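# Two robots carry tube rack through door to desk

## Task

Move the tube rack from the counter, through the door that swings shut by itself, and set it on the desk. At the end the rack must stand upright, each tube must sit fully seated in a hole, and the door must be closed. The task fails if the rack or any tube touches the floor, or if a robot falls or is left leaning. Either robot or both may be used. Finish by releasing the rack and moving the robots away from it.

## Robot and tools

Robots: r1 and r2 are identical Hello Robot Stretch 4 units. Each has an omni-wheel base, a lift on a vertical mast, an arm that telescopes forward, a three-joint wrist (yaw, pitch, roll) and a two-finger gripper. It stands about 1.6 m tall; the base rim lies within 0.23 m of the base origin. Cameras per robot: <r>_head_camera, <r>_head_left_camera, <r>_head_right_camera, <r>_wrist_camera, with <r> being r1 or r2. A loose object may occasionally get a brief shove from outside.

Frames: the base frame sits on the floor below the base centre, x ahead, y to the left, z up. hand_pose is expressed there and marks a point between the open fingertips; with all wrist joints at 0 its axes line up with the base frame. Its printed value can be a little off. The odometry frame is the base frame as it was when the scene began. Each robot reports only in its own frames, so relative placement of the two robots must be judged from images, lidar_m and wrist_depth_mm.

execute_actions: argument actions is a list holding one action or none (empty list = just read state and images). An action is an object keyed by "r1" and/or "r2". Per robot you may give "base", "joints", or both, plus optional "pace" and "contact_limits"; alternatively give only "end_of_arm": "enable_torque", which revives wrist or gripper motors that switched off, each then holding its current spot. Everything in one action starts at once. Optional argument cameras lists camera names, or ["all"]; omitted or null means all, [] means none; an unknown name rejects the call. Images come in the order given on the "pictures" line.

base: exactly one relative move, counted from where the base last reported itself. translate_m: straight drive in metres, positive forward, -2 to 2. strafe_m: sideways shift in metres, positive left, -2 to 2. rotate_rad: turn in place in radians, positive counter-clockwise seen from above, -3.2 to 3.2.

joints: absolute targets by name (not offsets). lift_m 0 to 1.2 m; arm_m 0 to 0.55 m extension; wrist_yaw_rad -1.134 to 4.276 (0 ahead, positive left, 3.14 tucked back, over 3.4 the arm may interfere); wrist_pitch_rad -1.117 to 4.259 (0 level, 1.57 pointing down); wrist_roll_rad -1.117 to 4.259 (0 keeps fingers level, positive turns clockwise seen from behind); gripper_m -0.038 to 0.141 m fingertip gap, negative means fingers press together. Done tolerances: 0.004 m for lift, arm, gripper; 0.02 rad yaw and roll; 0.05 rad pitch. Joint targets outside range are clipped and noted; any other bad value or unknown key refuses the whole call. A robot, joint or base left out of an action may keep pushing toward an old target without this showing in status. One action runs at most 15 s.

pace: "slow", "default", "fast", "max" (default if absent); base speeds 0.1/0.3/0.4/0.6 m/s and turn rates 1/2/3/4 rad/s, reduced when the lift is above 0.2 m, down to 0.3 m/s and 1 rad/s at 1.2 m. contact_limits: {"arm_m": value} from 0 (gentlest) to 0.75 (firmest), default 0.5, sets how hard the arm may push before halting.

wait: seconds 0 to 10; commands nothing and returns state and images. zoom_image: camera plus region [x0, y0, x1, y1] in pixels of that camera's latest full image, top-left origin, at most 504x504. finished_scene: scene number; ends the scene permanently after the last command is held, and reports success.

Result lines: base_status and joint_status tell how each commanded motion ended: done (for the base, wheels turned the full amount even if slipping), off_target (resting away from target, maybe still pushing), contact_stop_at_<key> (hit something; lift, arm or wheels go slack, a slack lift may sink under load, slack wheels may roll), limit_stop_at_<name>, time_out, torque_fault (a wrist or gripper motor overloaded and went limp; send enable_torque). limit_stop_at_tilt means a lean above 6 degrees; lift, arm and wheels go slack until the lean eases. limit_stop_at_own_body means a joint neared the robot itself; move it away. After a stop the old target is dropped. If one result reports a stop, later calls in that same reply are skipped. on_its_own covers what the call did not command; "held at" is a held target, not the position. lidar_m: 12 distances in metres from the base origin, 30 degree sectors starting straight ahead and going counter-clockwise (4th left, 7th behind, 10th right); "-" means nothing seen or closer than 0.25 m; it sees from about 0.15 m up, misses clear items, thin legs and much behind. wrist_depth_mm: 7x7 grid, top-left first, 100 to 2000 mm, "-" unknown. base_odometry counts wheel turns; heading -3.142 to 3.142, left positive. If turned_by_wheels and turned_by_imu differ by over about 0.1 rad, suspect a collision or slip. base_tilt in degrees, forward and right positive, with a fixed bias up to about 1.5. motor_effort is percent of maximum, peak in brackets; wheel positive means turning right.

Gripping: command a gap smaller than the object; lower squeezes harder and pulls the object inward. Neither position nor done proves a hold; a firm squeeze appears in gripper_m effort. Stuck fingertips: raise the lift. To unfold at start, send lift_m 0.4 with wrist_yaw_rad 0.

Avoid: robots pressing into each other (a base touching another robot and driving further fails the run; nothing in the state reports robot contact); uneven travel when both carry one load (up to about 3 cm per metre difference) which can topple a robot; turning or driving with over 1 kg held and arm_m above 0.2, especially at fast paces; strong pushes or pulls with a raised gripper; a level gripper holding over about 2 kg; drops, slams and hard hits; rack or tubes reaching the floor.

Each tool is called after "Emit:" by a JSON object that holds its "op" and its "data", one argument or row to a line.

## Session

Emit:
{"op": "execute_actions", "data": {
  "actions": []
}}

Scene clock: 0.00 s.
r1.base_odometry: x=+0.000 y=+0.000 heading=+0.000 (m, m, rad; r1's odometry frame)
r1.turned_by_wheels: +0.000 (rad since the last result)
r1.turned_by_imu: +0.000 (rad since the last result)
r1.base_tilt: forward=-0.1 right=-0.6 (deg)
r1.lidar_m: 0.70 0.68 0.77 1.13 1.42 1.00 1.31 1.28 1.35 1.06 1.04 0.90
r1.base_status: not commanded
r1.joint_positions: lift_m=+0.231 arm_m=-0.002 wrist_yaw_rad=+3.097 wrist_pitch_rad=+0.017 wrist_roll_rad=-0.004 gripper_m=+0.057
r1.joint_status: not commanded
r1.motor_effort: lift_m=+18 arm_m=+0 wrist_yaw_rad=+0 wrist_pitch_rad=-7 wrist_roll_rad=-4 gripper_m=-3 wheel_0=+0 wheel_1=+0 wheel_2=+0 (%)
r1.hand_pose: x=-0.1153 y=+0.1002 z=+0.4045 quat_wxyz=(+0.022, -0.009, -0.002, +1.000) (m; r1's base frame)
r1.wrist_depth_mm: - 139 1430 1618 1808 - - / - 123 188 1618 1576 1336 1308 / - 128 181 1576 1863 - - / 132 138 285 1661 1756 - - / 1182 1336 1430 1618 1756 - - / 1182 1281 195 1618 200 1756 1756 / 1025 960 1118 138 1078 1098 1138
r2.base_odometry: x=+0.000 y=+0.000 heading=+0.000 (m, m, rad; r2's odometry frame)
r2.turned_by_wheels: +0.000 (rad since the last result)
r2.turned_by_imu: +0.000 (rad since the last result)
r2.base_tilt: forward=-0.9 right=-0.1 (deg)
r2.lidar_m: 1.03 0.77 0.74 0.81 0.67 0.66 0.74 1.09 1.80 1.93 2.47 2.39
r2.base_status: not commanded
r2.joint_positions: lift_m=+0.223 arm_m=+0.000 wrist_yaw_rad=+3.108 wrist_pitch_rad=+0.011 wrist_roll_rad=+0.009 gripper_m=+0.057
r2.joint_status: not commanded
r2.motor_effort: lift_m=+19 arm_m=-1 wrist_yaw_rad=+0 wrist_pitch_rad=-9 wrist_roll_rad=-1 gripper_m=-3 wheel_0=+0 wheel_1=+0 wheel_2=+0 (%)
r2.hand_pose: x=-0.1145 y=+0.0972 z=+0.3979 quat_wxyz=(+0.017, -0.005, +0.005, +1.000) (m; r2's base frame)
r2.wrist_depth_mm: - 137 1025 917 788 691 627 / - 120 166 931 788 707 634 / - 123 166 917 798 699 634 / 136 137 259 931 798 699 634 / 1499 1336 1098 904 788 699 627 / 1366 1281 192 904 195 699 627 / 976 931 991 147 768 676 627
pictures: r1_head_camera, r1_head_left_camera, r1_head_right_camera, r1_wrist_camera, r2_head_camera, r2_head_left_camera, r2_head_right_camera, r2_wrist_camera
Images, in order (width x height): r1_head_camera 420x560, r1_head_left_camera 420x672, r1_head_right_camera 420x672, r1_wrist_camera 616x392, r2_head_camera 420x560, r2_head_left_camera 420x672, r2_head_right_camera 420x672, r2_wrist_camera 616x392.

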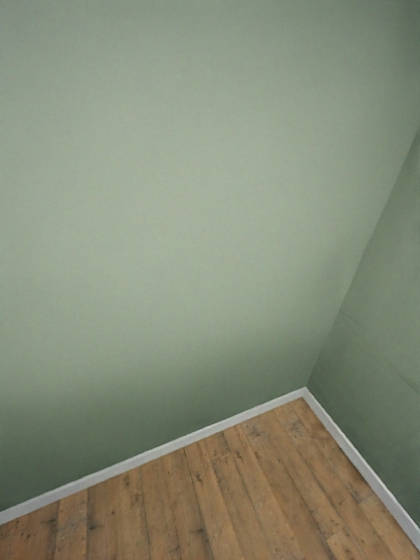

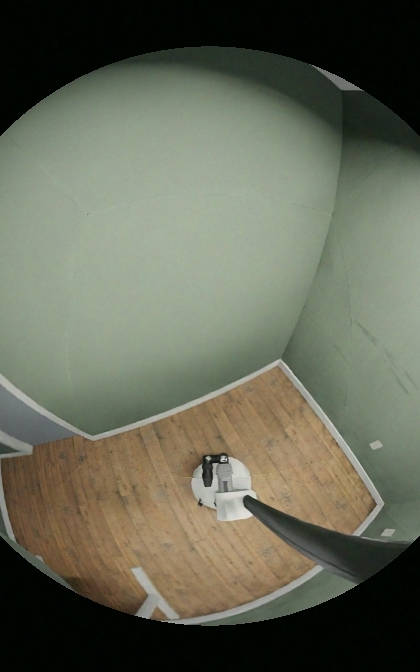

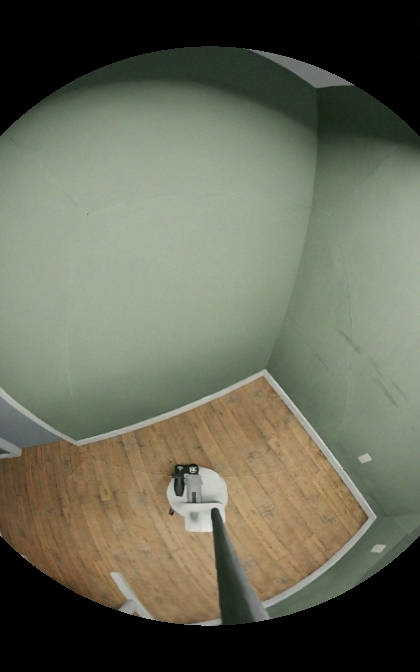

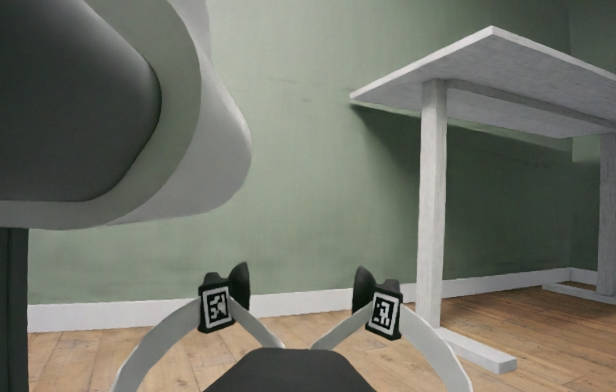

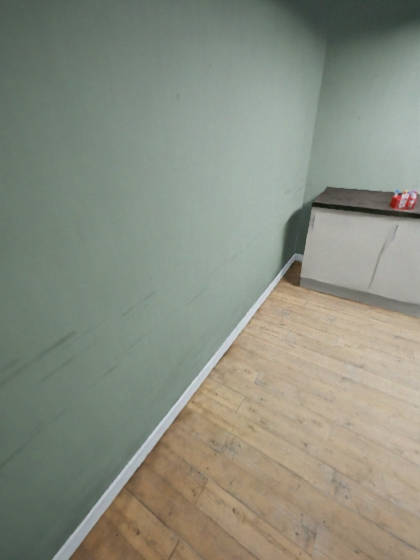

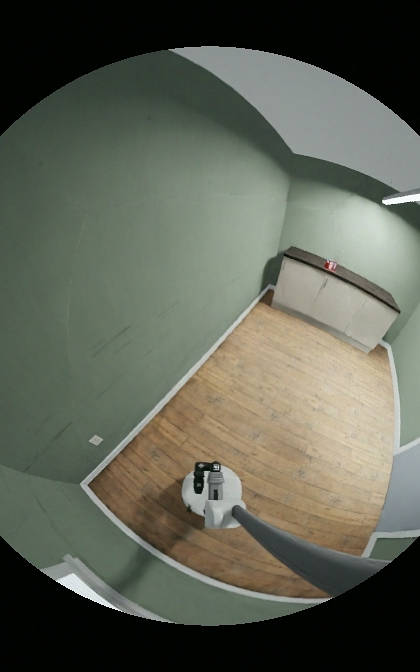

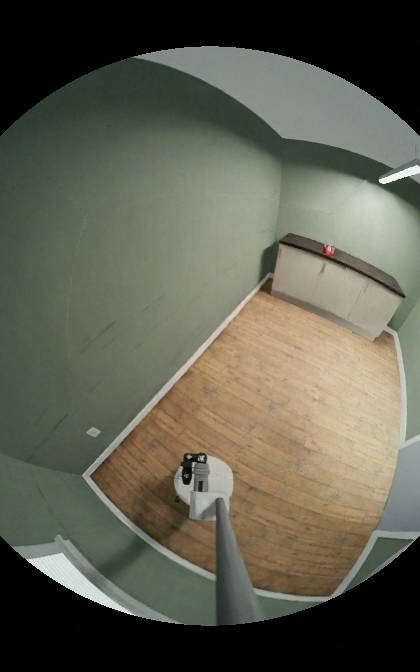

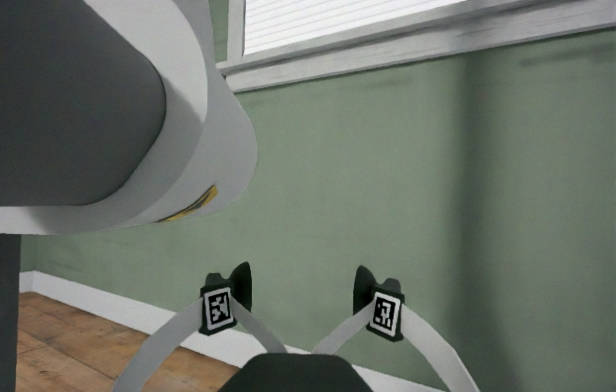

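Emit:
{"op": "execute_actions", "data": {
  "actions": [
    {"r1":{"base":{"rotate_rad":1.3},"joints":{"lift_m":0.3}},"r2":{"base":{"rotate_rad":-0.52},"joints":{"lift_m":0.95,"wrist_yaw_rad":0,"gripper_m":0.141,"wrist_pitch_rad":0.3}}}
  ],
  "cameras": ["r1_head_camera","r1_head_left_camera","r2_head_camera","r2_head_left_camera","r2_wrist_camera"]
}}

Scene clock: 6.80 s.
r1.base_odometry: x=+0.000 y=+0.000 heading=+1.300 (m, m, rad; r1's odometry frame)
r1.turned_by_wheels: +1.300 (rad since the last result)
r1.turned_by_imu: +1.274 (rad since the last result)
r1.base_tilt: forward=-0.2 right=-0.5 (deg)
r1.lidar_m: 0.87 1.96 1.01 1.07 1.29 1.29 1.17 1.05 1.06 0.77 0.69 0.70
r1.base_status: done
r1.joint_positions: lift_m=+0.300 arm_m=-0.002 wrist_yaw_rad=+3.097 wrist_pitch_rad=+0.017 wrist_roll_rad=-0.004 gripper_m=+0.057
r1.joint_status: all done
r1.motor_effort: lift_m=+20(21) arm_m=+0(0) wrist_yaw_rad=+0(1) wrist_pitch_rad=-7(8) wrist_roll_rad=-3(5) gripper_m=-3(5) wheel_0=-2(7) wheel_1=-2(6) wheel_2=-1(8) (%)
r1.hand_pose: x=-0.1153 y=+0.1002 z=+0.4731 quat_wxyz=(+0.022, -0.009, -0.002, +1.000) (m; r1's base frame)
r1.wrist_depth_mm: - 140 1336 1618 1618 1308 1182 / - 124 189 1661 1618 1308 1118 / - 128 181 1661 1576 1308 1138 / 132 138 286 1618 1618 1308 1118 / 1025 1160 1336 1618 1618 1308 1098 / 1025 1138 195 1576 201 1308 1078 / 1008 1060 1255 138 1281 1205 1118
r2.base_odometry: x=+0.000 y=+0.000 heading=-0.520 (m, m, rad; r2's odometry frame)
r2.turned_by_wheels: -0.520 (rad since the last result)
r2.turned_by_imu: -0.526 (rad since the last result)
r2.base_tilt: forward=-0.8 right=+0.0 (deg)
r2.lidar_m: 2.35 1.01 0.77 0.75 0.81 0.69 0.67 0.70 1.09 1.82 1.95 2.45
r2.base_status: done
r2.joint_positions: lift_m=+0.950 arm_m=+0.000 wrist_yaw_rad=+0.000 wrist_pitch_rad=+0.302 wrist_roll_rad=+0.009 gripper_m=+0.141
r2.joint_status: all done
r2.motor_effort: lift_m=+23(23) arm_m=-1(1) wrist_yaw_rad=-2(7) wrist_pitch_rad=-6(6) wrist_roll_rad=-1(0) gripper_m=-3(1) wheel_0=+1(8) wheel_1=+0(8) wheel_2=+0(6) (%)
r2.hand_pose: x=+0.4463 y=-0.0873 z=+1.0421 quat_wxyz=(+0.989, +0.004, +0.150, +0.000) (m; r2's base frame)
r2.wrist_depth_mm: 1042 1430 - - - - - / 1060 1499 - - - - - / 1078 1499 - - - - - / 1060 1537 - - - - - / 1078 1499 - - - - - / 1098 209 1921 - 1921 1921 - / 1118 1464 1661 136 1708 1618 1661
pictures: r1_head_camera, r1_head_left_camera, r2_head_camera, r2_head_left_camera, r2_wrist_camera
Images, in order (width x height): r1_head_camera 420x560, r1_head_left_camera 420x672, r2_head_camera 420x560, r2_head_left_camera 420x672, r2_wrist_camera 616x392.

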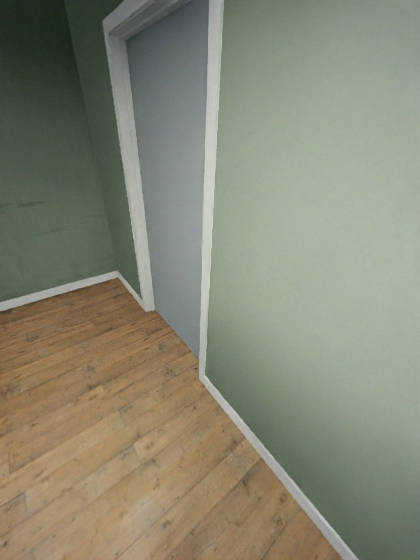

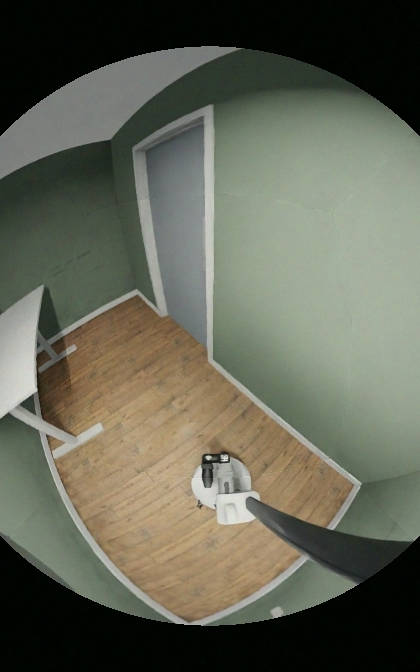

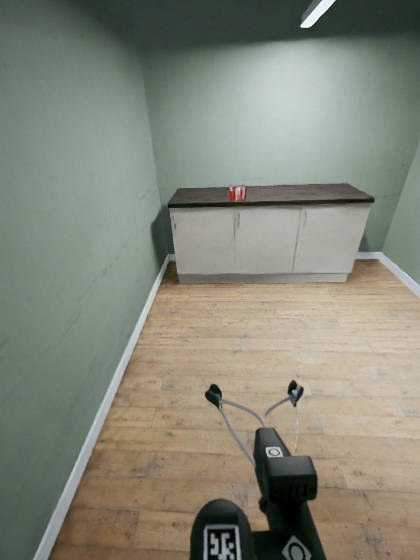

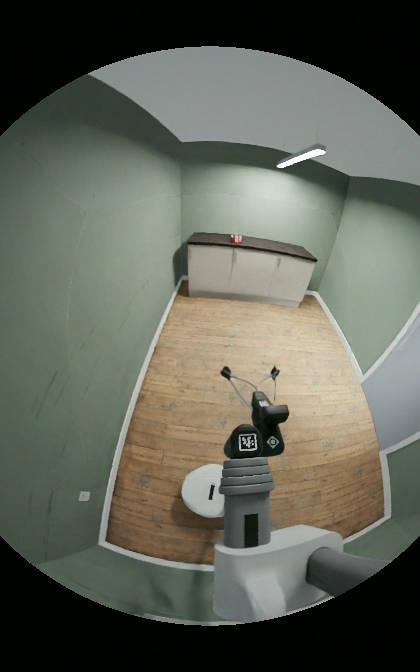

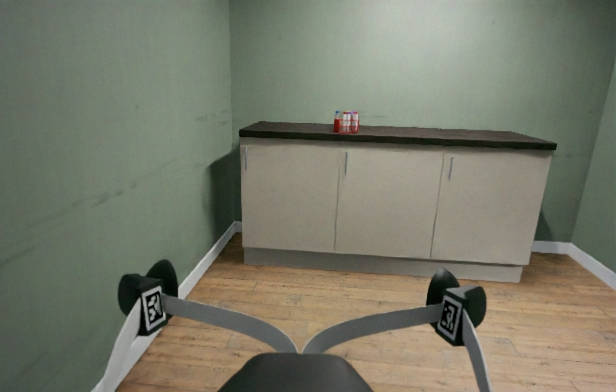

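Emit:
{"op": "execute_actions", "data": {
  "actions": [
    {"r1":{"base":{"rotate_rad":0.7}},"r2":{"base":{"translate_m":1.5}}}
  ],
  "cameras": []
}}

Emit:
{"op": "execute_actions", "data": {
  "actions": [
    {"r1":{"base":{"translate_m":1.0}},"r2":{"base":{"strafe_m":-0.25}}}
  ],
  "cameras": ["r1_head_right_camera","r1_head_left_camera","r2_head_camera","r2_head_right_camera","r2_wrist_camera"]
}}

Scene clock: 18.47 s.
r1.base_odometry: x=+0.000 y=+0.000 heading=+2.000 (m, m, rad; r1's odometry frame)
r1.turned_by_wheels: +0.700 (rad since the last result)
r1.turned_by_imu: +0.687 (rad since the last result)
r1.base_tilt: forward=-0.2 right=-0.5 (deg)
r1.lidar_m: 1.91 1.00 1.24 1.29 1.34 1.10 1.05 0.99 0.72 0.69 0.73 1.02
r1.base_status: done
r1.joint_positions: lift_m=+0.300 arm_m=-0.002 wrist_yaw_rad=+3.097 wrist_pitch_rad=+0.017 wrist_roll_rad=-0.004 gripper_m=+0.057
r1.joint_status: not commanded
r1.motor_effort: lift_m=+20(20) arm_m=+0(0) wrist_yaw_rad=+1(0) wrist_pitch_rad=-7(7) wrist_roll_rad=-5(4) gripper_m=-3(5) wheel_0=-1(6) wheel_1=+0(6) wheel_2=+0(5) (%)
r1.hand_pose: x=-0.1153 y=+0.1002 z=+0.4731 quat_wxyz=(+0.022, -0.009, -0.002, +1.000) (m; r1's base frame)
r1.wrist_depth_mm: - 139 1205 1205 1229 1205 1229 / - 123 188 1205 1205 1255 1205 / - 128 182 1182 1205 1229 1182 / 132 138 287 1205 1205 1229 1229 / 1205 1229 1205 1205 1205 1229 1205 / 1160 1205 194 1205 202 1205 1229 / 1118 1098 1205 138 1205 1182 1182
r2.base_odometry: x=+1.302 y=-0.745 heading=-0.520 (m, m, rad; r2's odometry frame)
r2.turned_by_wheels: +0.000 (rad since the last result)
r2.turned_by_imu: -0.006 (rad since the last result)
r2.base_tilt: forward=-0.8 right=-0.1 (deg)
r2.lidar_m: 0.89 0.87 0.65 0.64 0.70 1.02 2.20 2.31 1.93 1.93 1.20 0.93
r2.base_status: done
r2.joint_positions: lift_m=+0.950 arm_m=+0.000 wrist_yaw_rad=+0.000 wrist_pitch_rad=+0.302 wrist_roll_rad=+0.009 gripper_m=+0.141
r2.joint_status: not commanded
r2.motor_effort: lift_m=+21(23) arm_m=-1(1) wrist_yaw_rad=-1(1) wrist_pitch_rad=-7(8) wrist_roll_rad=-1(1) gripper_m=+1(2) wheel_0=+1(5) wheel_1=+0(2) wheel_2=+0(10) (%)
r2.hand_pose: x=+0.4463 y=-0.0874 z=+1.0422 quat_wxyz=(+0.989, +0.004, +0.150, -0.001) (m; r2's base frame)
r2.wrist_depth_mm: 904 1281 1229 1229 1205 1182 1138 / 917 1308 1281 1255 1281 1205 1229 / 931 1308 1336 1308 1308 1281 1281 / 946 866 878 904 778 960 976 / 960 788 768 750 741 699 715 / 960 208 798 798 768 732 750 / 960 878 854 136 809 788 778
pictures: none
No camera images: the call's "cameras" was empty. Leave "cameras" out to get every camera's image.

Scene clock: 23.30 s.
r1.base_odometry: x=-0.416 y=+0.909 heading=+2.000 (m, m, rad; r1's odometry frame)
r1.turned_by_wheels: +0.000 (rad since the last result)
r1.turned_by_imu: -0.004 (rad since the last result)
r1.base_tilt: forward=-0.2 right=-0.5 (deg)
r1.lidar_m: 1.66 0.68 0.51 0.48 1.33 1.84 2.07 1.01 0.73 0.69 0.81 1.12
r1.base_status: done
r1.joint_positions: lift_m=+0.300 arm_m=-0.002 wrist_yaw_rad=+3.097 wrist_pitch_rad=+0.017 wrist_roll_rad=-0.004 gripper_m=+0.057
r1.joint_status: not commanded
r1.motor_effort: lift_m=+20(20) arm_m=+0(0) wrist_yaw_rad=+1(1) wrist_pitch_rad=-7(7) wrist_roll_rad=-5(4) gripper_m=-4(3) wheel_0=+0(6) wheel_1=-1(5) wheel_2=+1(10) (%)
r1.hand_pose: x=-0.1153 y=+0.1002 z=+0.4731 quat_wxyz=(+0.022, -0.009, -0.002, +1.000) (m; r1's base frame)
r1.wrist_depth_mm: - 139 - - - - 1708 / - 123 189 - - - 1756 / - 128 181 - - - 1756 / 132 138 285 - - - 1708 / 1255 1863 - - - - 1708 / 1205 1618 195 1921 200 - 1618 / 1118 1098 1281 138 1255 1281 1366
r2.base_odometry: x=+1.178 y=-0.962 heading=-0.520 (m, m, rad; r2's odometry frame)
r2.turned_by_wheels: +0.000 (rad since the last result)
r2.turned_by_imu: -0.002 (rad since the last result)
r2.base_tilt: forward=-0.8 right=+0.0 (deg)
r2.lidar_m: 0.88 0.95 0.92 0.89 0.96 1.40 2.22 2.24 1.70 1.68 1.21 0.91
r2.base_status: done
r2.joint_positions: lift_m=+0.950 arm_m=+0.000 wrist_yaw_rad=+0.000 wrist_pitch_rad=+0.302 wrist_roll_rad=+0.009 gripper_m=+0.141
r2.joint_status: not commanded
r2.motor_effort: lift_m=+21(21) arm_m=+0(1) wrist_yaw_rad=+0(2) wrist_pitch_rad=-5(7) wrist_roll_rad=-1(2) gripper_m=-1(0) wheel_0=+1(8) wheel_1=+1(6) wheel_2=+0(0) (%)
r2.hand_pose: x=+0.4463 y=-0.0874 z=+1.0422 quat_wxyz=(+0.989, +0.004, +0.150, -0.001) (m; r2's base frame)
r2.wrist_depth_mm: 1205 1229 1229 1205 1182 1160 1138 / 1255 1308 1281 1281 1229 1182 1182 / 1255 1366 1308 1308 1255 1229 1229 / 842 854 878 788 931 946 976 / 798 778 750 741 723 715 707 / 831 209 768 768 750 723 723 / 866 842 831 136 798 778 768
pictures: r1_head_left_camera, r1_head_right_camera, r2_head_camera, r2_head_right_camera, r2_wrist_camera
Images, in order (width x height): r1_head_left_camera 420x672, r1_head_right_camera 420x672, r2_head_camera 420x560, r2_head_right_camera 420x672, r2_wrist_camera 616x392.

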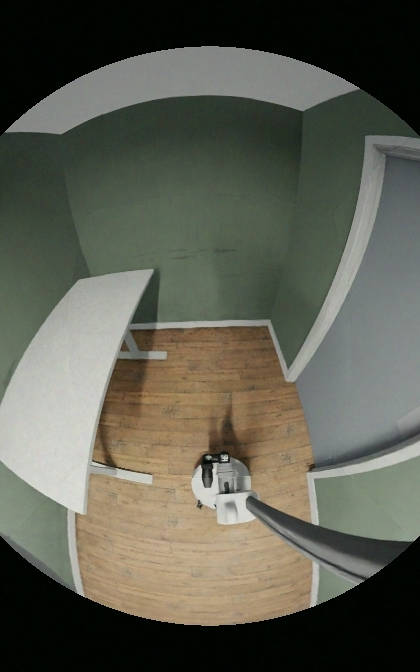

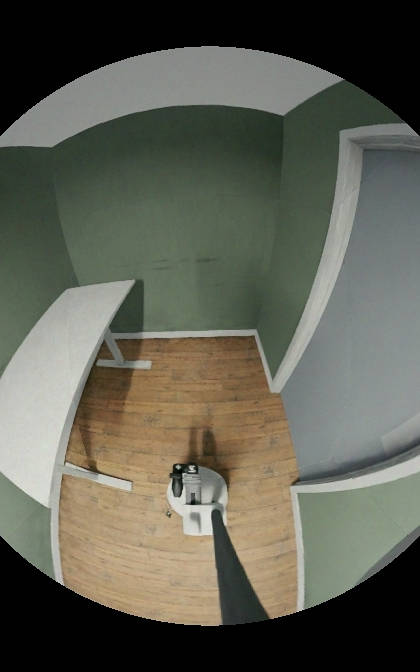

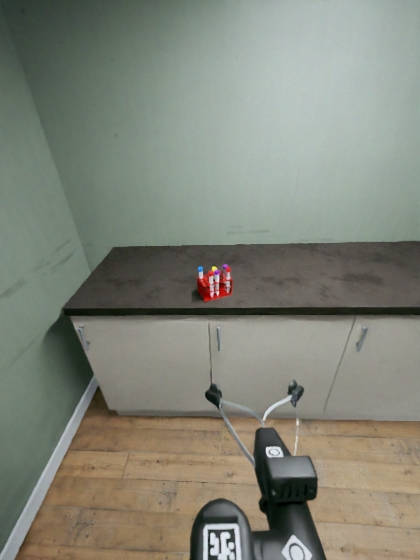

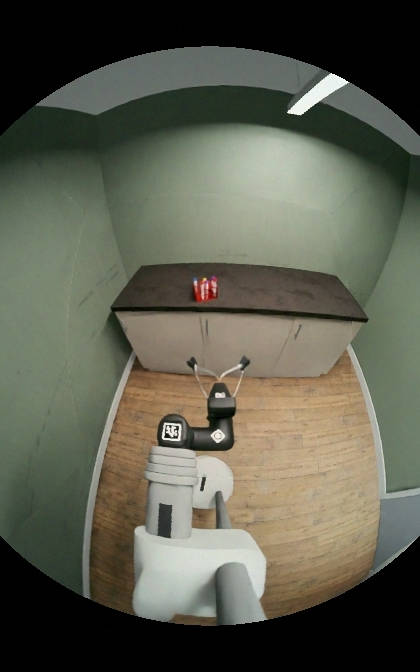

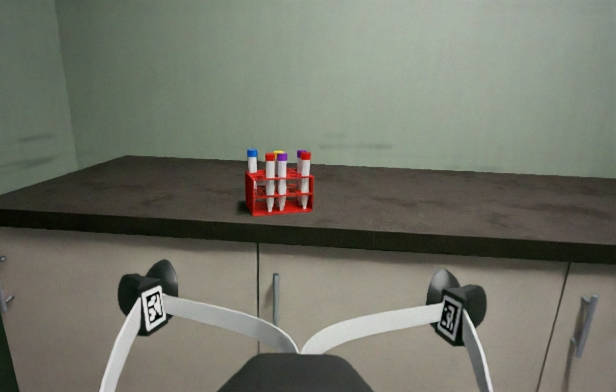

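Emit:
{"op": "zoom_image", "data": {
  "camera": "r2_wrist_camera",
  "region": [210, 130, 350, 240]
}}

Emit:
{"op": "zoom_image", "data": {
  "camera": "r2_head_camera",
  "region": [170, 240, 270, 330]
}}

Region (210, 130, 350, 240) of r2_wrist_camera's 616x392 image, scaled by 3.600; it fills the top 396 rows of this view, and the rest is white.

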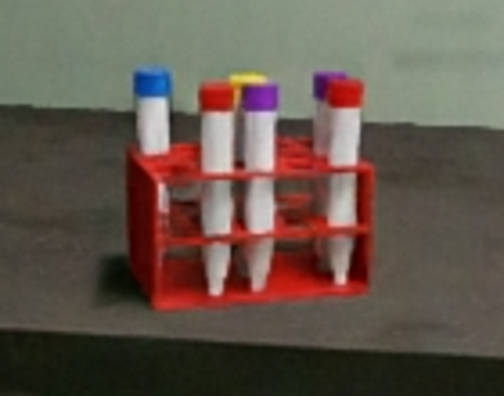

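Region (170, 240, 270, 330) of r2_head_camera's 420x560 image, scaled by 5.040, with more detail than that image has; it fills the top 454 rows of this view, and the rest is white.

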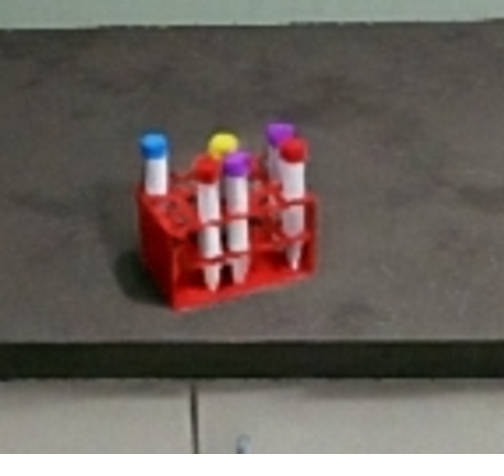

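Emit:
{"op": "execute_actions", "data": {
  "actions": [
    {"r2":{"base":{"strafe_m":-0.23},"joints":{"lift_m":0.8,"wrist_pitch_rad":0.0}},"r1":{"base":{"translate_m":0.15}}}
  ],
  "cameras": []
}}

Emit:
{"op": "execute_actions", "data": {
  "actions": [
    {"r2":{"base":{"translate_m":0.2}},"r1":{"base":{"rotate_rad":1.62}}}
  ],
  "cameras": []
}}

Emit:
{"op": "execute_actions", "data": {
  "actions": [
    {"r2":{"base":{"rotate_rad":0.37}}}
  ],
  "cameras": ["r1_head_left_camera","r2_head_camera","r2_wrist_camera"]
}}

Scene clock: 37.73 s.
r1.base_odometry: x=-0.478 y=+1.046 heading=+2.000 (m, m, rad; r1's odometry frame)
r1.turned_by_wheels: +0.000 (rad since the last result)
r1.turned_by_imu: +0.001 (rad since the last result)
r1.base_tilt: forward=-0.2 right=-0.5 (deg)
r1.lidar_m: 1.49 0.67 0.50 0.48 0.51 1.84 2.20 1.01 0.72 0.77 0.82 1.02
r1.base_status: done
r1.joint_positions: lift_m=+0.300 arm_m=-0.002 wrist_yaw_rad=+3.097 wrist_pitch_rad=+0.017 wrist_roll_rad=-0.004 gripper_m=+0.057
r1.joint_status: not commanded
r1.motor_effort: lift_m=+20(20) arm_m=+0(0) wrist_yaw_rad=+1(1) wrist_pitch_rad=-7(7) wrist_roll_rad=-4(5) gripper_m=-4(3) wheel_0=+2(5) wheel_1=+2(6) wheel_2=+0(9) (%)
r1.hand_pose: x=-0.1153 y=+0.1002 z=+0.4731 quat_wxyz=(+0.022, -0.009, -0.002, +1.000) (m; r1's base frame)
r1.wrist_depth_mm: - 139 - - - - 1708 / - 123 187 - - - 1708 / - 128 181 - - - 1756 / 132 139 286 - - - 1661 / 1229 1808 - - - - 1708 / 1229 1618 195 1983 202 - 1576 / 1118 1098 1336 139 1255 1281 1336
r2.base_odometry: x=+1.063 y=-1.162 heading=-0.520 (m, m, rad; r2's odometry frame)
r2.turned_by_wheels: +0.000 (rad since the last result)
r2.turned_by_imu: -0.001 (rad since the last result)
r2.base_tilt: forward=-0.8 right=+0.0 (deg)
r2.lidar_m: 0.86 0.92 1.15 1.12 1.20 1.74 2.23 1.94 1.48 1.44 1.19 0.90
r2.base_status: done
r2.joint_positions: lift_m=+0.800 arm_m=+0.000 wrist_yaw_rad=+0.000 wrist_pitch_rad=+0.003 wrist_roll_rad=+0.009 gripper_m=+0.141
r2.joint_status: all done
r2.motor_effort: lift_m=+14(19) arm_m=-1(0) wrist_yaw_rad=-1(2) wrist_pitch_rad=-8(15) wrist_roll_rad=-2(2) gripper_m=+2(0) wheel_0=+1(9) wheel_1=+1(9) wheel_2=+0(1) (%)
r2.hand_pose: x=+0.4593 y=-0.0874 z=+0.9778 quat_wxyz=(+1.000, +0.004, +0.001, +0.000) (m; r2's base frame)
r2.wrist_depth_mm: 1397 1366 1336 1308 1336 1281 1229 / 1397 1366 1308 1336 1281 1255 1229 / 1397 1366 1336 1281 1308 1229 1255 / 1366 1336 1336 1308 1281 1281 1229 / 768 750 831 917 960 1025 1078 / 715 209 676 683 647 219 647 / 715 691 683 145 661 654 647
pictures: none
No camera images: the call's "cameras" was empty. Leave "cameras" out to get every camera's image.

Scene clock: 39.83 s.
r1.base_odometry: x=-0.478 y=+1.046 heading=-2.663 (m, m, rad; r1's odometry frame)
r1.turned_by_wheels: +1.620 (rad since the last result)
r1.turned_by_imu: +1.587 (rad since the last result)
r1.base_tilt: forward=-0.2 right=-0.6 (deg)
r1.lidar_m: 0.47 0.49 1.92 2.20 0.97 0.73 0.78 0.84 1.09 1.50 0.64 0.48
r1.base_status: done
r1.joint_positions: lift_m=+0.300 arm_m=-0.002 wrist_yaw_rad=+3.097 wrist_pitch_rad=+0.017 wrist_roll_rad=-0.004 gripper_m=+0.057
r1.joint_status: not commanded
r1.motor_effort: lift_m=+20(20) arm_m=+0(0) wrist_yaw_rad=+0(1) wrist_pitch_rad=-7(7) wrist_roll_rad=-4(4) gripper_m=-4(1) wheel_0=-2(6) wheel_1=-1(7) wheel_2=+1(8) (%)
r1.hand_pose: x=-0.1153 y=+0.1002 z=+0.4732 quat_wxyz=(+0.022, -0.009, -0.002, +1.000) (m; r1's base frame)
r1.wrist_depth_mm: - 139 931 931 854 842 842 / - 123 189 946 854 831 831 / - 128 181 946 854 831 831 / 132 138 286 931 831 842 820 / 946 946 931 917 820 831 831 / 931 946 194 931 202 820 831 / 960 931 931 138 831 842 820
r2.base_odometry: x=+1.237 y=-1.261 heading=-0.519 (m, m, rad; r2's odometry frame)
r2.turned_by_wheels: +0.000 (rad since the last result)
r2.turned_by_imu: -0.001 (rad since the last result)
r2.base_tilt: forward=-0.8 right=-0.1 (deg)
r2.lidar_m: 0.67 0.70 1.04 1.10 1.18 1.75 2.43 1.98 1.48 1.46 0.93 0.69
r2.base_status: done
r2.joint_positions: lift_m=+0.800 arm_m=+0.000 wrist_yaw_rad=+0.000 wrist_pitch_rad=+0.003 wrist_roll_rad=+0.009 gripper_m=+0.141
r2.joint_status: not commanded
r2.motor_effort: lift_m=+15(15) arm_m=-1(1) wrist_yaw_rad=-1(3) wrist_pitch_rad=-8(8) wrist_roll_rad=-1(1) gripper_m=-1(0) wheel_0=+2(7) wheel_1=+1(5) wheel_2=+1(11) (%)
r2.hand_pose: x=+0.4593 y=-0.0874 z=+0.9777 quat_wxyz=(+1.000, +0.004, +0.001, +0.000) (m; r2's base frame)
r2.wrist_depth_mm: 1205 1182 1118 1098 1078 1078 1042 / 1182 1160 1138 1118 1078 1060 1042 / 1182 1138 1138 1098 1078 1060 1042 / 1182 1138 1118 1118 1078 1060 1042 / 647 564 854 904 960 1025 1025 / 488 209 466 455 445 219 469 / 500 492 488 145 466 459 452
pictures: none
No camera images: the call's "cameras" was empty. Leave "cameras" out to get every camera's image.

Scene clock: 40.97 s.
r1.base_odometry: x=-0.478 y=+1.046 heading=-2.663 (m, m, rad; r1's odometry frame)
r1.turned_by_wheels: +0.000 (rad since the last result)
r1.turned_by_imu: +0.000 (rad since the last result)
r1.base_tilt: forward=-0.2 right=-0.5 (deg)
r1.lidar_m: 0.47 0.52 1.93 2.19 0.98 0.73 0.79 0.85 1.09 1.51 0.64 0.49
r1.base_status: not commanded
r1.joint_positions: lift_m=+0.300 arm_m=-0.002 wrist_yaw_rad=+3.097 wrist_pitch_rad=+0.017 wrist_roll_rad=-0.004 gripper_m=+0.057
r1.joint_status: not commanded
r1.motor_effort: lift_m=+20(20) arm_m=+0(0) wrist_yaw_rad=+0(1) wrist_pitch_rad=-8(6) wrist_roll_rad=-3(4) gripper_m=-2(5) wheel_0=-2(2) wheel_1=-1(1) wheel_2=+1(1) (%)
r1.hand_pose: x=-0.1153 y=+0.1002 z=+0.4732 quat_wxyz=(+0.022, -0.009, -0.002, +1.000) (m; r1's base frame)
r1.wrist_depth_mm: - 139 960 960 842 854 854 / - 124 189 946 831 842 831 / - 128 181 931 854 831 842 / 132 138 286 931 842 831 820 / 931 946 931 931 842 820 831 / 931 904 195 917 202 820 831 / 931 946 931 138 831 831 831
r2.base_odometry: x=+1.237 y=-1.261 heading=-0.149 (m, m, rad; r2's odometry frame)
r2.turned_by_wheels: +0.370 (rad since the last result)
r2.turned_by_imu: +0.372 (rad since the last result)
r2.base_tilt: forward=-0.8 right=+0.0 (deg)
r2.lidar_m: 0.69 0.89 1.10 1.12 1.45 2.40 2.35 1.56 1.47 1.09 0.74 0.67
r2.base_status: done
r2.joint_positions: lift_m=+0.800 arm_m=+0.000 wrist_yaw_rad=+0.000 wrist_pitch_rad=+0.003 wrist_roll_rad=+0.009 gripper_m=+0.141
r2.joint_status: not commanded
r2.motor_effort: lift_m=+15(15) arm_m=-1(1) wrist_yaw_rad=-2(1) wrist_pitch_rad=-7(9) wrist_roll_rad=-1(1) gripper_m=+2(1) wheel_0=+0(5) wheel_1=+1(7) wheel_2=+0(5) (%)
r2.hand_pose: x=+0.4593 y=-0.0874 z=+0.9777 quat_wxyz=(+1.000, +0.004, +0.001, +0.000) (m; r2's base frame)
r2.wrist_depth_mm: 1042 1308 1366 1229 1098 976 917 / 1042 1281 1366 1229 1078 991 904 / 1025 1308 1397 1229 1098 991 904 / 1042 1308 1366 1205 1098 1008 904 / 960 820 854 615 960 960 878 / 768 208 530 500 439 219 466 / 768 640 580 145 459 407 375
pictures: r1_head_left_camera, r2_head_camera, r2_wrist_camera
Images, in order (width x height): r1_head_left_camera 420x672, r2_head_camera 420x560, r2_wrist_camera 616x392.

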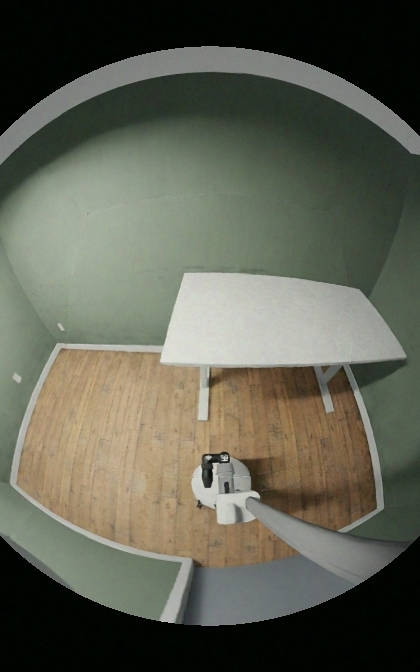

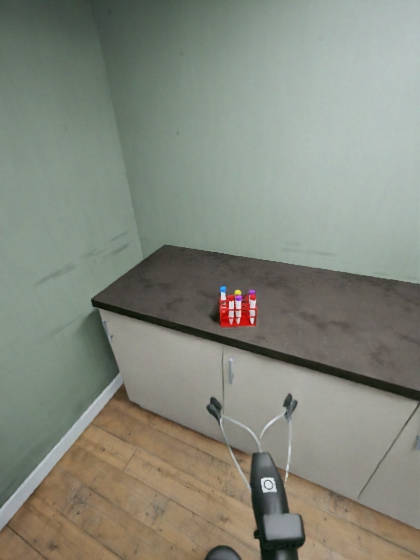

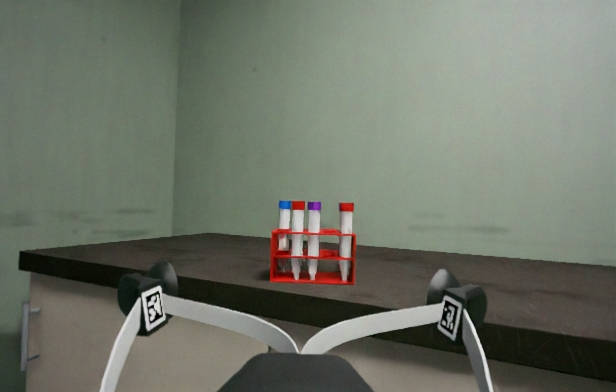

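Emit:
{"op": "execute_actions", "data": {
  "actions": [
    {"r1":{"base":{"strafe_m":-0.2}},"r2":{"base":{"strafe_m":-0.01},"joints":{"lift_m":0.773,"arm_m":0.15},"pace":"slow"}}
  ],
  "cameras": ["r1_head_left_camera","r2_wrist_camera"]
}}

Emit:
{"op": "zoom_image", "data": {
  "camera": "r2_wrist_camera",
  "region": [230, 170, 410, 320]
}}

Scene clock: 50.60 s.
r1.base_odometry: x=-0.570 y=+1.223 heading=-2.663 (m, m, rad; r1's odometry frame)
r1.turned_by_wheels: +0.000 (rad since the last result)
r1.turned_by_imu: +0.002 (rad since the last result)
r1.base_tilt: forward=-0.3 right=-0.5 (deg)
r1.lidar_m: 0.46 0.49 1.91 2.35 0.98 0.83 0.80 0.85 1.10 1.31 0.62 0.48
r1.base_status: done
r1.joint_positions: lift_m=+0.300 arm_m=-0.002 wrist_yaw_rad=+3.097 wrist_pitch_rad=+0.017 wrist_roll_rad=-0.004 gripper_m=+0.057
r1.joint_status: not commanded
r1.motor_effort: lift_m=+20(20) arm_m=+0(0) wrist_yaw_rad=+0(1) wrist_pitch_rad=-8(7) wrist_roll_rad=-4(5) gripper_m=-4(3) wheel_0=+0(8) wheel_1=+2(8) wheel_2=+1(1) (%)
r1.hand_pose: x=-0.1153 y=+0.1002 z=+0.4732 quat_wxyz=(+0.022, -0.009, -0.002, +1.000) (m; r1's base frame)
r1.wrist_depth_mm: - 139 960 946 946 842 854 / - 124 188 931 946 842 842 / - 128 181 946 946 854 854 / 132 138 286 960 946 842 831 / 891 960 946 931 931 842 842 / 878 960 195 931 201 842 820 / 866 946 946 139 931 831 842
r2.base_odometry: x=+1.236 y=-1.271 heading=-0.149 (m, m, rad; r2's odometry frame)
r2.turned_by_wheels: +0.000 (rad since the last result)
r2.turned_by_imu: -0.002 (rad since the last result)
r2.base_tilt: forward=-0.7 right=+0.0 (deg)
r2.lidar_m: 0.68 0.89 1.10 1.14 1.50 2.40 2.33 1.57 1.43 1.07 0.72 0.66
r2.base_status: done
r2.joint_positions: lift_m=+0.773 arm_m=+0.149 wrist_yaw_rad=+0.000 wrist_pitch_rad=+0.003 wrist_roll_rad=+0.009 gripper_m=+0.141
r2.joint_status: all done
r2.motor_effort: lift_m=+14(12) arm_m=+5(5) wrist_yaw_rad=-1(1) wrist_pitch_rad=-9(8) wrist_roll_rad=-2(0) gripper_m=+1(1) wheel_0=+1(7) wheel_1=-2(1) wheel_2=+0(0) (%)
r2.hand_pose: x=+0.6085 y=-0.0874 z=+0.9508 quat_wxyz=(+1.000, +0.004, +0.001, +0.000) (m; r2's base frame)
r2.wrist_depth_mm: 976 1205 1205 1060 946 854 788 / 976 1229 1205 1078 976 854 798 / 991 1205 1182 1060 960 866 798 / 1008 1229 1182 473 946 854 798 / 591 621 647 421 723 788 759 / 525 208 370 343 301 220 357 / 535 449 404 145 304 268 256
pictures: r1_head_left_camera, r2_wrist_camera
Images, in order (width x height): r1_head_left_camera 420x672, r2_wrist_camera 616x392.

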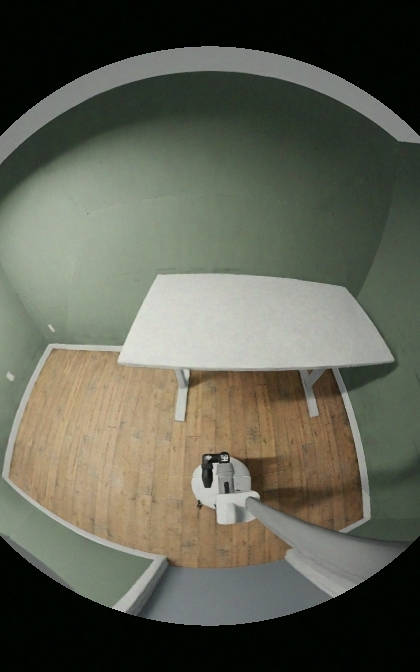

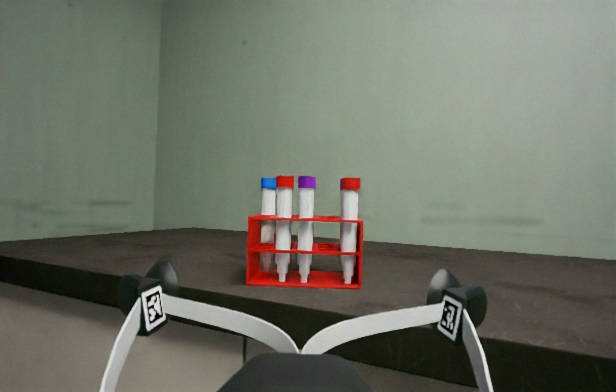

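Region (230, 170, 410, 320) of r2_wrist_camera's 616x392 image, scaled by 2.800.

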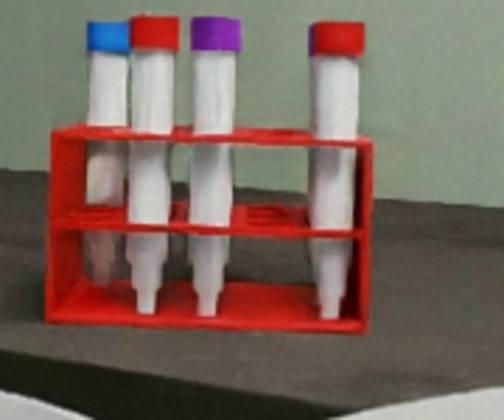

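Emit:
{"op": "execute_actions", "data": {
  "actions": [
    {"r2":{"base":{"translate_m":0.1},"pace":"slow"},"r1":{"base":{"translate_m":-0.45}}}
  ],
  "cameras": []
}}

Emit:
{"op": "execute_actions", "data": {
  "actions": [
    {"r2":{"joints":{"arm_m":0.23},"pace":"slow"},"r1":{"base":{"rotate_rad":-0.15}}}
  ],
  "cameras": ["r1_head_left_camera","r2_wrist_camera"]
}}

Scene clock: 57.47 s.
r1.base_odometry: x=-0.171 y=+1.431 heading=-2.663 (m, m, rad; r1's odometry frame)
r1.turned_by_wheels: +0.000 (rad since the last result)
r1.turned_by_imu: +0.003 (rad since the last result)
r1.base_tilt: forward=-0.2 right=-0.5 (deg)
r1.lidar_m: 0.90 0.96 2.49 0.95 0.49 0.37 0.35 0.38 0.55 1.28 1.19 0.93
r1.base_status: done
r1.joint_positions: lift_m=+0.300 arm_m=-0.002 wrist_yaw_rad=+3.097 wrist_pitch_rad=+0.017 wrist_roll_rad=-0.004 gripper_m=+0.057
r1.joint_status: not commanded
r1.motor_effort: lift_m=+20(20) arm_m=+0(0) wrist_yaw_rad=+1(0) wrist_pitch_rad=-6(7) wrist_roll_rad=-4(3) gripper_m=-4(4) wheel_0=-2(6) wheel_1=+1(6) wheel_2=-1(9) (%)
r1.hand_pose: x=-0.1153 y=+0.1002 z=+0.4732 quat_wxyz=(+0.022, -0.009, -0.002, +1.000) (m; r1's base frame)
r1.wrist_depth_mm: - 139 488 488 488 477 477 / - 123 188 492 480 477 480 / - 128 181 484 484 480 473 / 132 138 286 480 480 477 477 / 496 492 488 488 484 477 473 / 492 488 195 488 201 473 469 / 492 488 488 139 477 473 469
r2.base_odometry: x=+1.334 y=-1.286 heading=-0.149 (m, m, rad; r2's odometry frame)
r2.turned_by_wheels: +0.000 (rad since the last result)
r2.turned_by_imu: -0.002 (rad since the last result)
r2.base_tilt: forward=-0.8 right=+0.0 (deg)
r2.lidar_m: 0.59 0.79 1.07 1.10 1.44 2.51 2.41 1.61 1.50 0.95 0.61 0.59
r2.base_status: done
r2.joint_positions: lift_m=+0.773 arm_m=+0.149 wrist_yaw_rad=+0.000 wrist_pitch_rad=+0.003 wrist_roll_rad=+0.009 gripper_m=+0.141
r2.joint_status: not commanded
r2.motor_effort: lift_m=+14(14) arm_m=+5(5) wrist_yaw_rad=-1(1) wrist_pitch_rad=-9(6) wrist_roll_rad=+0(2) gripper_m=+1(5) wheel_0=+2(5) wheel_1=+1(6) wheel_2=-2(6) (%)
r2.hand_pose: x=+0.6085 y=-0.0874 z=+0.9508 quat_wxyz=(+1.000, +0.004, +0.001, +0.000) (m; r2's base frame)
r2.wrist_depth_mm: 946 1182 1078 946 866 778 707 / 946 1182 1078 960 854 778 715 / 946 1160 1078 960 854 778 715 / 960 1160 1078 320 831 768 707 / 591 621 459 322 603 750 691 / 359 208 287 317 282 220 355 / 384 310 265 145 221 210 227
pictures: none
No camera images: the call's "cameras" was empty. Leave "cameras" out to get every camera's image.

Scene clock: 59.53 s.
r1.base_odometry: x=-0.171 y=+1.431 heading=-2.813 (m, m, rad; r1's odometry frame)
r1.turned_by_wheels: -0.150 (rad since the last result)
r1.turned_by_imu: -0.146 (rad since the last result)
r1.base_tilt: forward=-0.2 right=-0.5 (deg)
r1.lidar_m: 0.90 0.93 2.24 1.71 0.50 0.39 0.35 0.36 0.47 0.83 1.32 0.98
r1.base_status: done
r1.joint_positions: lift_m=+0.300 arm_m=-0.002 wrist_yaw_rad=+3.097 wrist_pitch_rad=+0.017 wrist_roll_rad=-0.004 gripper_m=+0.057
r1.joint_status: not commanded
r1.motor_effort: lift_m=+20(20) arm_m=+0(0) wrist_yaw_rad=+1(1) wrist_pitch_rad=-7(6) wrist_roll_rad=-4(3) gripper_m=-4(3) wheel_0=+1(5) wheel_1=+2(6) wheel_2=+0(5) (%)
r1.hand_pose: x=-0.1153 y=+0.1002 z=+0.4732 quat_wxyz=(+0.022, -0.009, -0.002, +1.000) (m; r1's base frame)
r1.wrist_depth_mm: - 139 496 508 517 525 462 / - 123 189 504 517 525 452 / - 128 182 504 517 525 449 / 132 138 286 504 517 525 445 / 462 473 480 504 521 525 449 / 462 473 195 500 202 521 445 / 462 469 484 138 508 512 442
r2.base_odometry: x=+1.334 y=-1.286 heading=-0.149 (m, m, rad; r2's odometry frame)
r2.turned_by_wheels: +0.000 (rad since the last result)
r2.turned_by_imu: -0.001 (rad since the last result)
r2.base_tilt: forward=-0.8 right=+0.0 (deg)
r2.lidar_m: 0.62 0.77 1.07 1.09 1.44 2.48 2.39 1.61 1.49 0.94 0.63 0.57
r2.base_status: not commanded
r2.joint_positions: lift_m=+0.773 arm_m=+0.229 wrist_yaw_rad=+0.000 wrist_pitch_rad=+0.003 wrist_roll_rad=+0.009 gripper_m=+0.141
r2.joint_status: all done
r2.motor_effort: lift_m=+14(14) arm_m=+5(4) wrist_yaw_rad=-1(2) wrist_pitch_rad=-9(6) wrist_roll_rad=-1(2) gripper_m=-2(1) wheel_0=+2(2) wheel_1=+2(1) wheel_2=-2(2) (%)
r2.hand_pose: x=+0.6885 y=-0.0874 z=+0.9508 quat_wxyz=(+1.000, +0.004, +0.001, +0.000) (m; r2's base frame)
r2.wrist_depth_mm: 917 1118 1008 878 788 723 654 / 904 1098 991 878 788 707 654 / 917 1078 976 878 778 707 647 / 917 1078 991 831 759 707 647 / 591 615 279 253 267 683 640 / 303 209 236 252 228 219 355 / 235 208 211 144 220 210 226
pictures: r1_head_left_camera, r2_wrist_camera
Images, in order (width x height): r1_head_left_camera 420x672, r2_wrist_camera 616x392.

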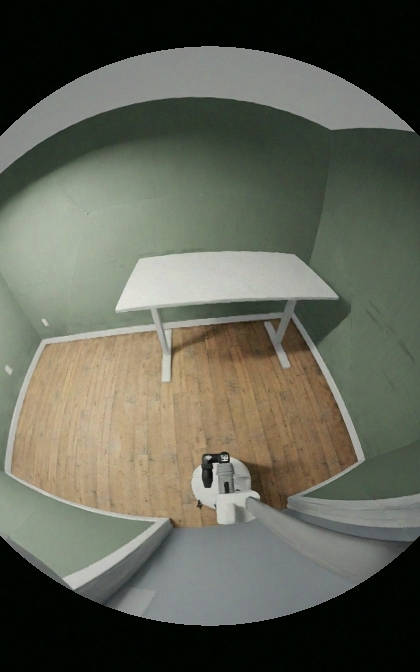

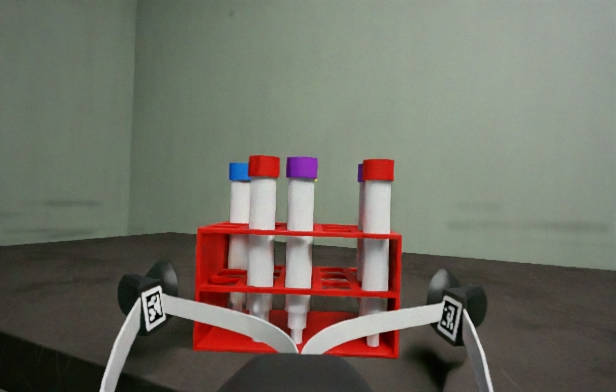

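Emit:
{"op": "execute_actions", "data": {
  "actions": [
    {"r2":{"joints":{"arm_m":0.278},"pace":"slow"},"r1":{"base":{"translate_m":-0.4}}}
  ],
  "cameras": []
}}

Emit:
{"op": "execute_actions", "data": {
  "actions": [
    {"r2":{"joints":{"gripper_m":0.04},"pace":"slow"},"r1":{"base":{"rotate_rad":0.25}}}
  ],
  "cameras": ["r1_head_left_camera","r2_wrist_camera","r2_head_camera"]
}}

Scene clock: 74.50 s.
r1.base_odometry: x=+0.207 y=+1.559 heading=-2.813 (m, m, rad; r1's odometry frame)
r1.turned_by_wheels: +0.000 (rad since the last result)
r1.turned_by_imu: +0.006 (rad since the last result)
r1.base_tilt: forward=-0.2 right=-0.5 (deg)
r1.lidar_m: 1.30 1.34 2.57 0.36 1.92 0.28 0.25 - 0.25 0.29 0.51 1.37
r1.base_status: done
r1.joint_positions: lift_m=+0.300 arm_m=-0.002 wrist_yaw_rad=+3.097 wrist_pitch_rad=+0.017 wrist_roll_rad=-0.004 gripper_m=+0.057
r1.joint_status: not commanded
r1.motor_effort: lift_m=+19(20) arm_m=+0(0) wrist_yaw_rad=+0(1) wrist_pitch_rad=-8(7) wrist_roll_rad=-5(4) gripper_m=-4(3) wheel_0=+0(18) wheel_1=-8(13) wheel_2=+11(29) (%)
r1.hand_pose: x=-0.1153 y=+0.1002 z=+0.4732 quat_wxyz=(+0.022, -0.009, -0.002, +1.000) (m; r1's base frame)
r1.wrist_depth_mm: - 139 362 418 496 - - / - 123 187 421 496 - - / - 128 181 418 496 - - / 132 138 286 421 496 - - / 290 324 362 421 488 - - / 290 317 195 413 201 1661 1756 / 290 306 359 139 480 1281 1366
r2.base_odometry: x=+1.334 y=-1.286 heading=-0.149 (m, m, rad; r2's odometry frame)
r2.turned_by_wheels: +0.000 (rad since the last result)
r2.turned_by_imu: -0.002 (rad since the last result)
r2.base_tilt: forward=-0.8 right=+0.0 (deg)
r2.lidar_m: 0.58 0.78 1.07 1.10 1.44 2.48 2.40 1.40 1.50 0.92 0.61 0.58
r2.base_status: not commanded
r2.joint_positions: lift_m=+0.773 arm_m=+0.277 wrist_yaw_rad=+0.000 wrist_pitch_rad=+0.003 wrist_roll_rad=+0.009 gripper_m=+0.141
r2.joint_status: all done
r2.motor_effort: lift_m=+14(14) arm_m=+5(4) wrist_yaw_rad=-1(2) wrist_pitch_rad=-8(8) wrist_roll_rad=+0(2) gripper_m=+0(2) wheel_0=+2(2) wheel_1=+1(2) wheel_2=-2(2) (%)
r2.hand_pose: x=+0.7365 y=-0.0874 z=+0.9508 quat_wxyz=(+1.000, +0.004, +0.001, +0.000) (m; r2's base frame)
r2.wrist_depth_mm: 891 1060 946 831 732 661 615 / 904 1025 946 831 741 668 615 / 891 1042 931 809 715 661 615 / 891 1042 917 778 707 661 609 / 585 621 216 200 224 647 603 / 304 208 196 199 194 218 353 / 204 195 201 144 198 208 225
pictures: none
No camera images: the call's "cameras" was empty. Leave "cameras" out to get every camera's image.

Scene clock: 78.97 s.
r1.base_odometry: x=+0.207 y=+1.559 heading=-2.564 (m, m, rad; r1's odometry frame)
r1.turned_by_wheels: +0.249 (rad since the last result)
r1.turned_by_imu: +0.245 (rad since the last result)
r1.base_tilt: forward=-0.2 right=-0.5 (deg)
r1.lidar_m: 1.28 2.34 0.36 0.37 0.43 0.25 - - 0.25 0.39 1.47 1.29
r1.base_status: done
r1.joint_positions: lift_m=+0.300 arm_m=-0.002 wrist_yaw_rad=+3.097 wrist_pitch_rad=+0.017 wrist_roll_rad=-0.004 gripper_m=+0.057
r1.joint_status: not commanded
r1.motor_effort: lift_m=+19(19) arm_m=+0(0) wrist_yaw_rad=+0(0) wrist_pitch_rad=-7(7) wrist_roll_rad=-4(4) gripper_m=-4(4) wheel_0=-4(5) wheel_1=-15(18) wheel_2=+10(11) (%)
r1.hand_pose: x=-0.1153 y=+0.1002 z=+0.4732 quat_wxyz=(+0.022, -0.009, -0.002, +1.000) (m; r1's base frame)
r1.wrist_depth_mm: - 139 334 362 389 424 - / - 123 187 359 387 424 - / - 128 181 359 387 424 - / 132 138 286 359 387 424 - / 293 310 329 357 384 421 - / 293 307 195 355 202 421 1537 / 290 301 327 138 382 421 1308
r2.base_odometry: x=+1.334 y=-1.286 heading=-0.149 (m, m, rad; r2's odometry frame)
r2.turned_by_wheels: +0.000 (rad since the last result)
r2.turned_by_imu: -0.002 (rad since the last result)
r2.base_tilt: forward=-0.8 right=+0.0 (deg)
r2.lidar_m: 0.61 0.77 1.07 1.10 1.43 2.46 2.38 1.42 1.50 0.93 0.63 0.57
r2.base_status: not commanded
r2.joint_positions: lift_m=+0.773 arm_m=+0.277 wrist_yaw_rad=+0.000 wrist_pitch_rad=+0.003 wrist_roll_rad=+0.009 gripper_m=+0.041
r2.joint_status: all done
r2.motor_effort: lift_m=+14(14) arm_m=+6(6) wrist_yaw_rad=-2(1) wrist_pitch_rad=-6(8) wrist_roll_rad=+0(1) gripper_m=-28(29) wheel_0=+2(2) wheel_1=+1(2) wheel_2=-2(2) (%)
r2.hand_pose: x=+0.7365 y=-0.0874 z=+0.9508 quat_wxyz=(+1.000, +0.004, +0.001, +0.000) (m; r2's base frame)
r2.wrist_depth_mm: 891 1042 946 831 741 661 615 / 904 1042 946 820 741 668 615 / 891 1042 931 798 732 668 609 / 904 1042 229 180 203 668 615 / 585 615 187 244 175 647 603 / 304 171 177 189 175 287 355 / 181 195 174 172 172 196 196
pictures: r1_head_left_camera, r2_head_camera, r2_wrist_camera
Images, in order (width x height): r1_head_left_camera 420x672, r2_head_camera 420x560, r2_wrist_camera 616x392.

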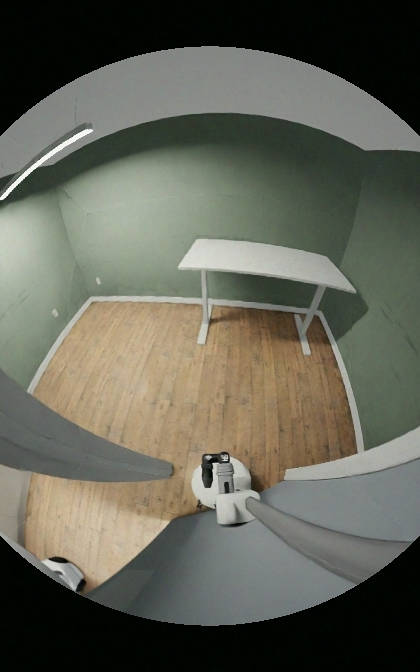

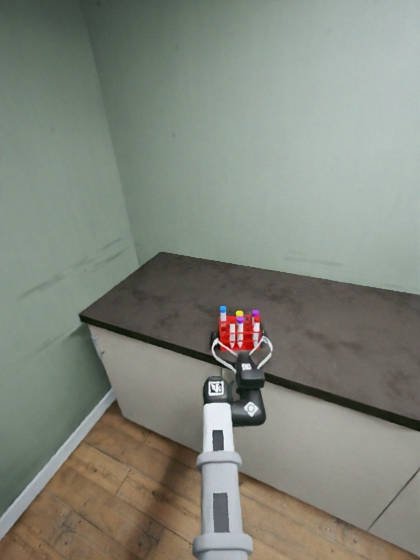

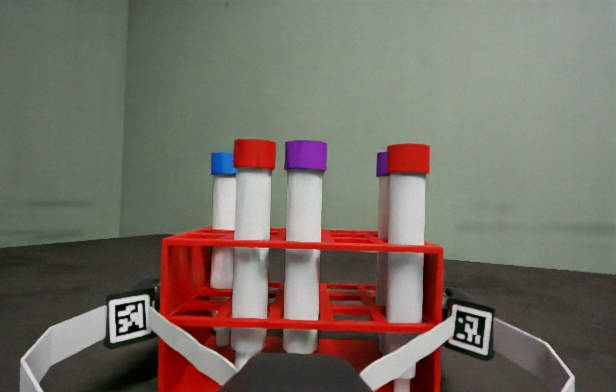

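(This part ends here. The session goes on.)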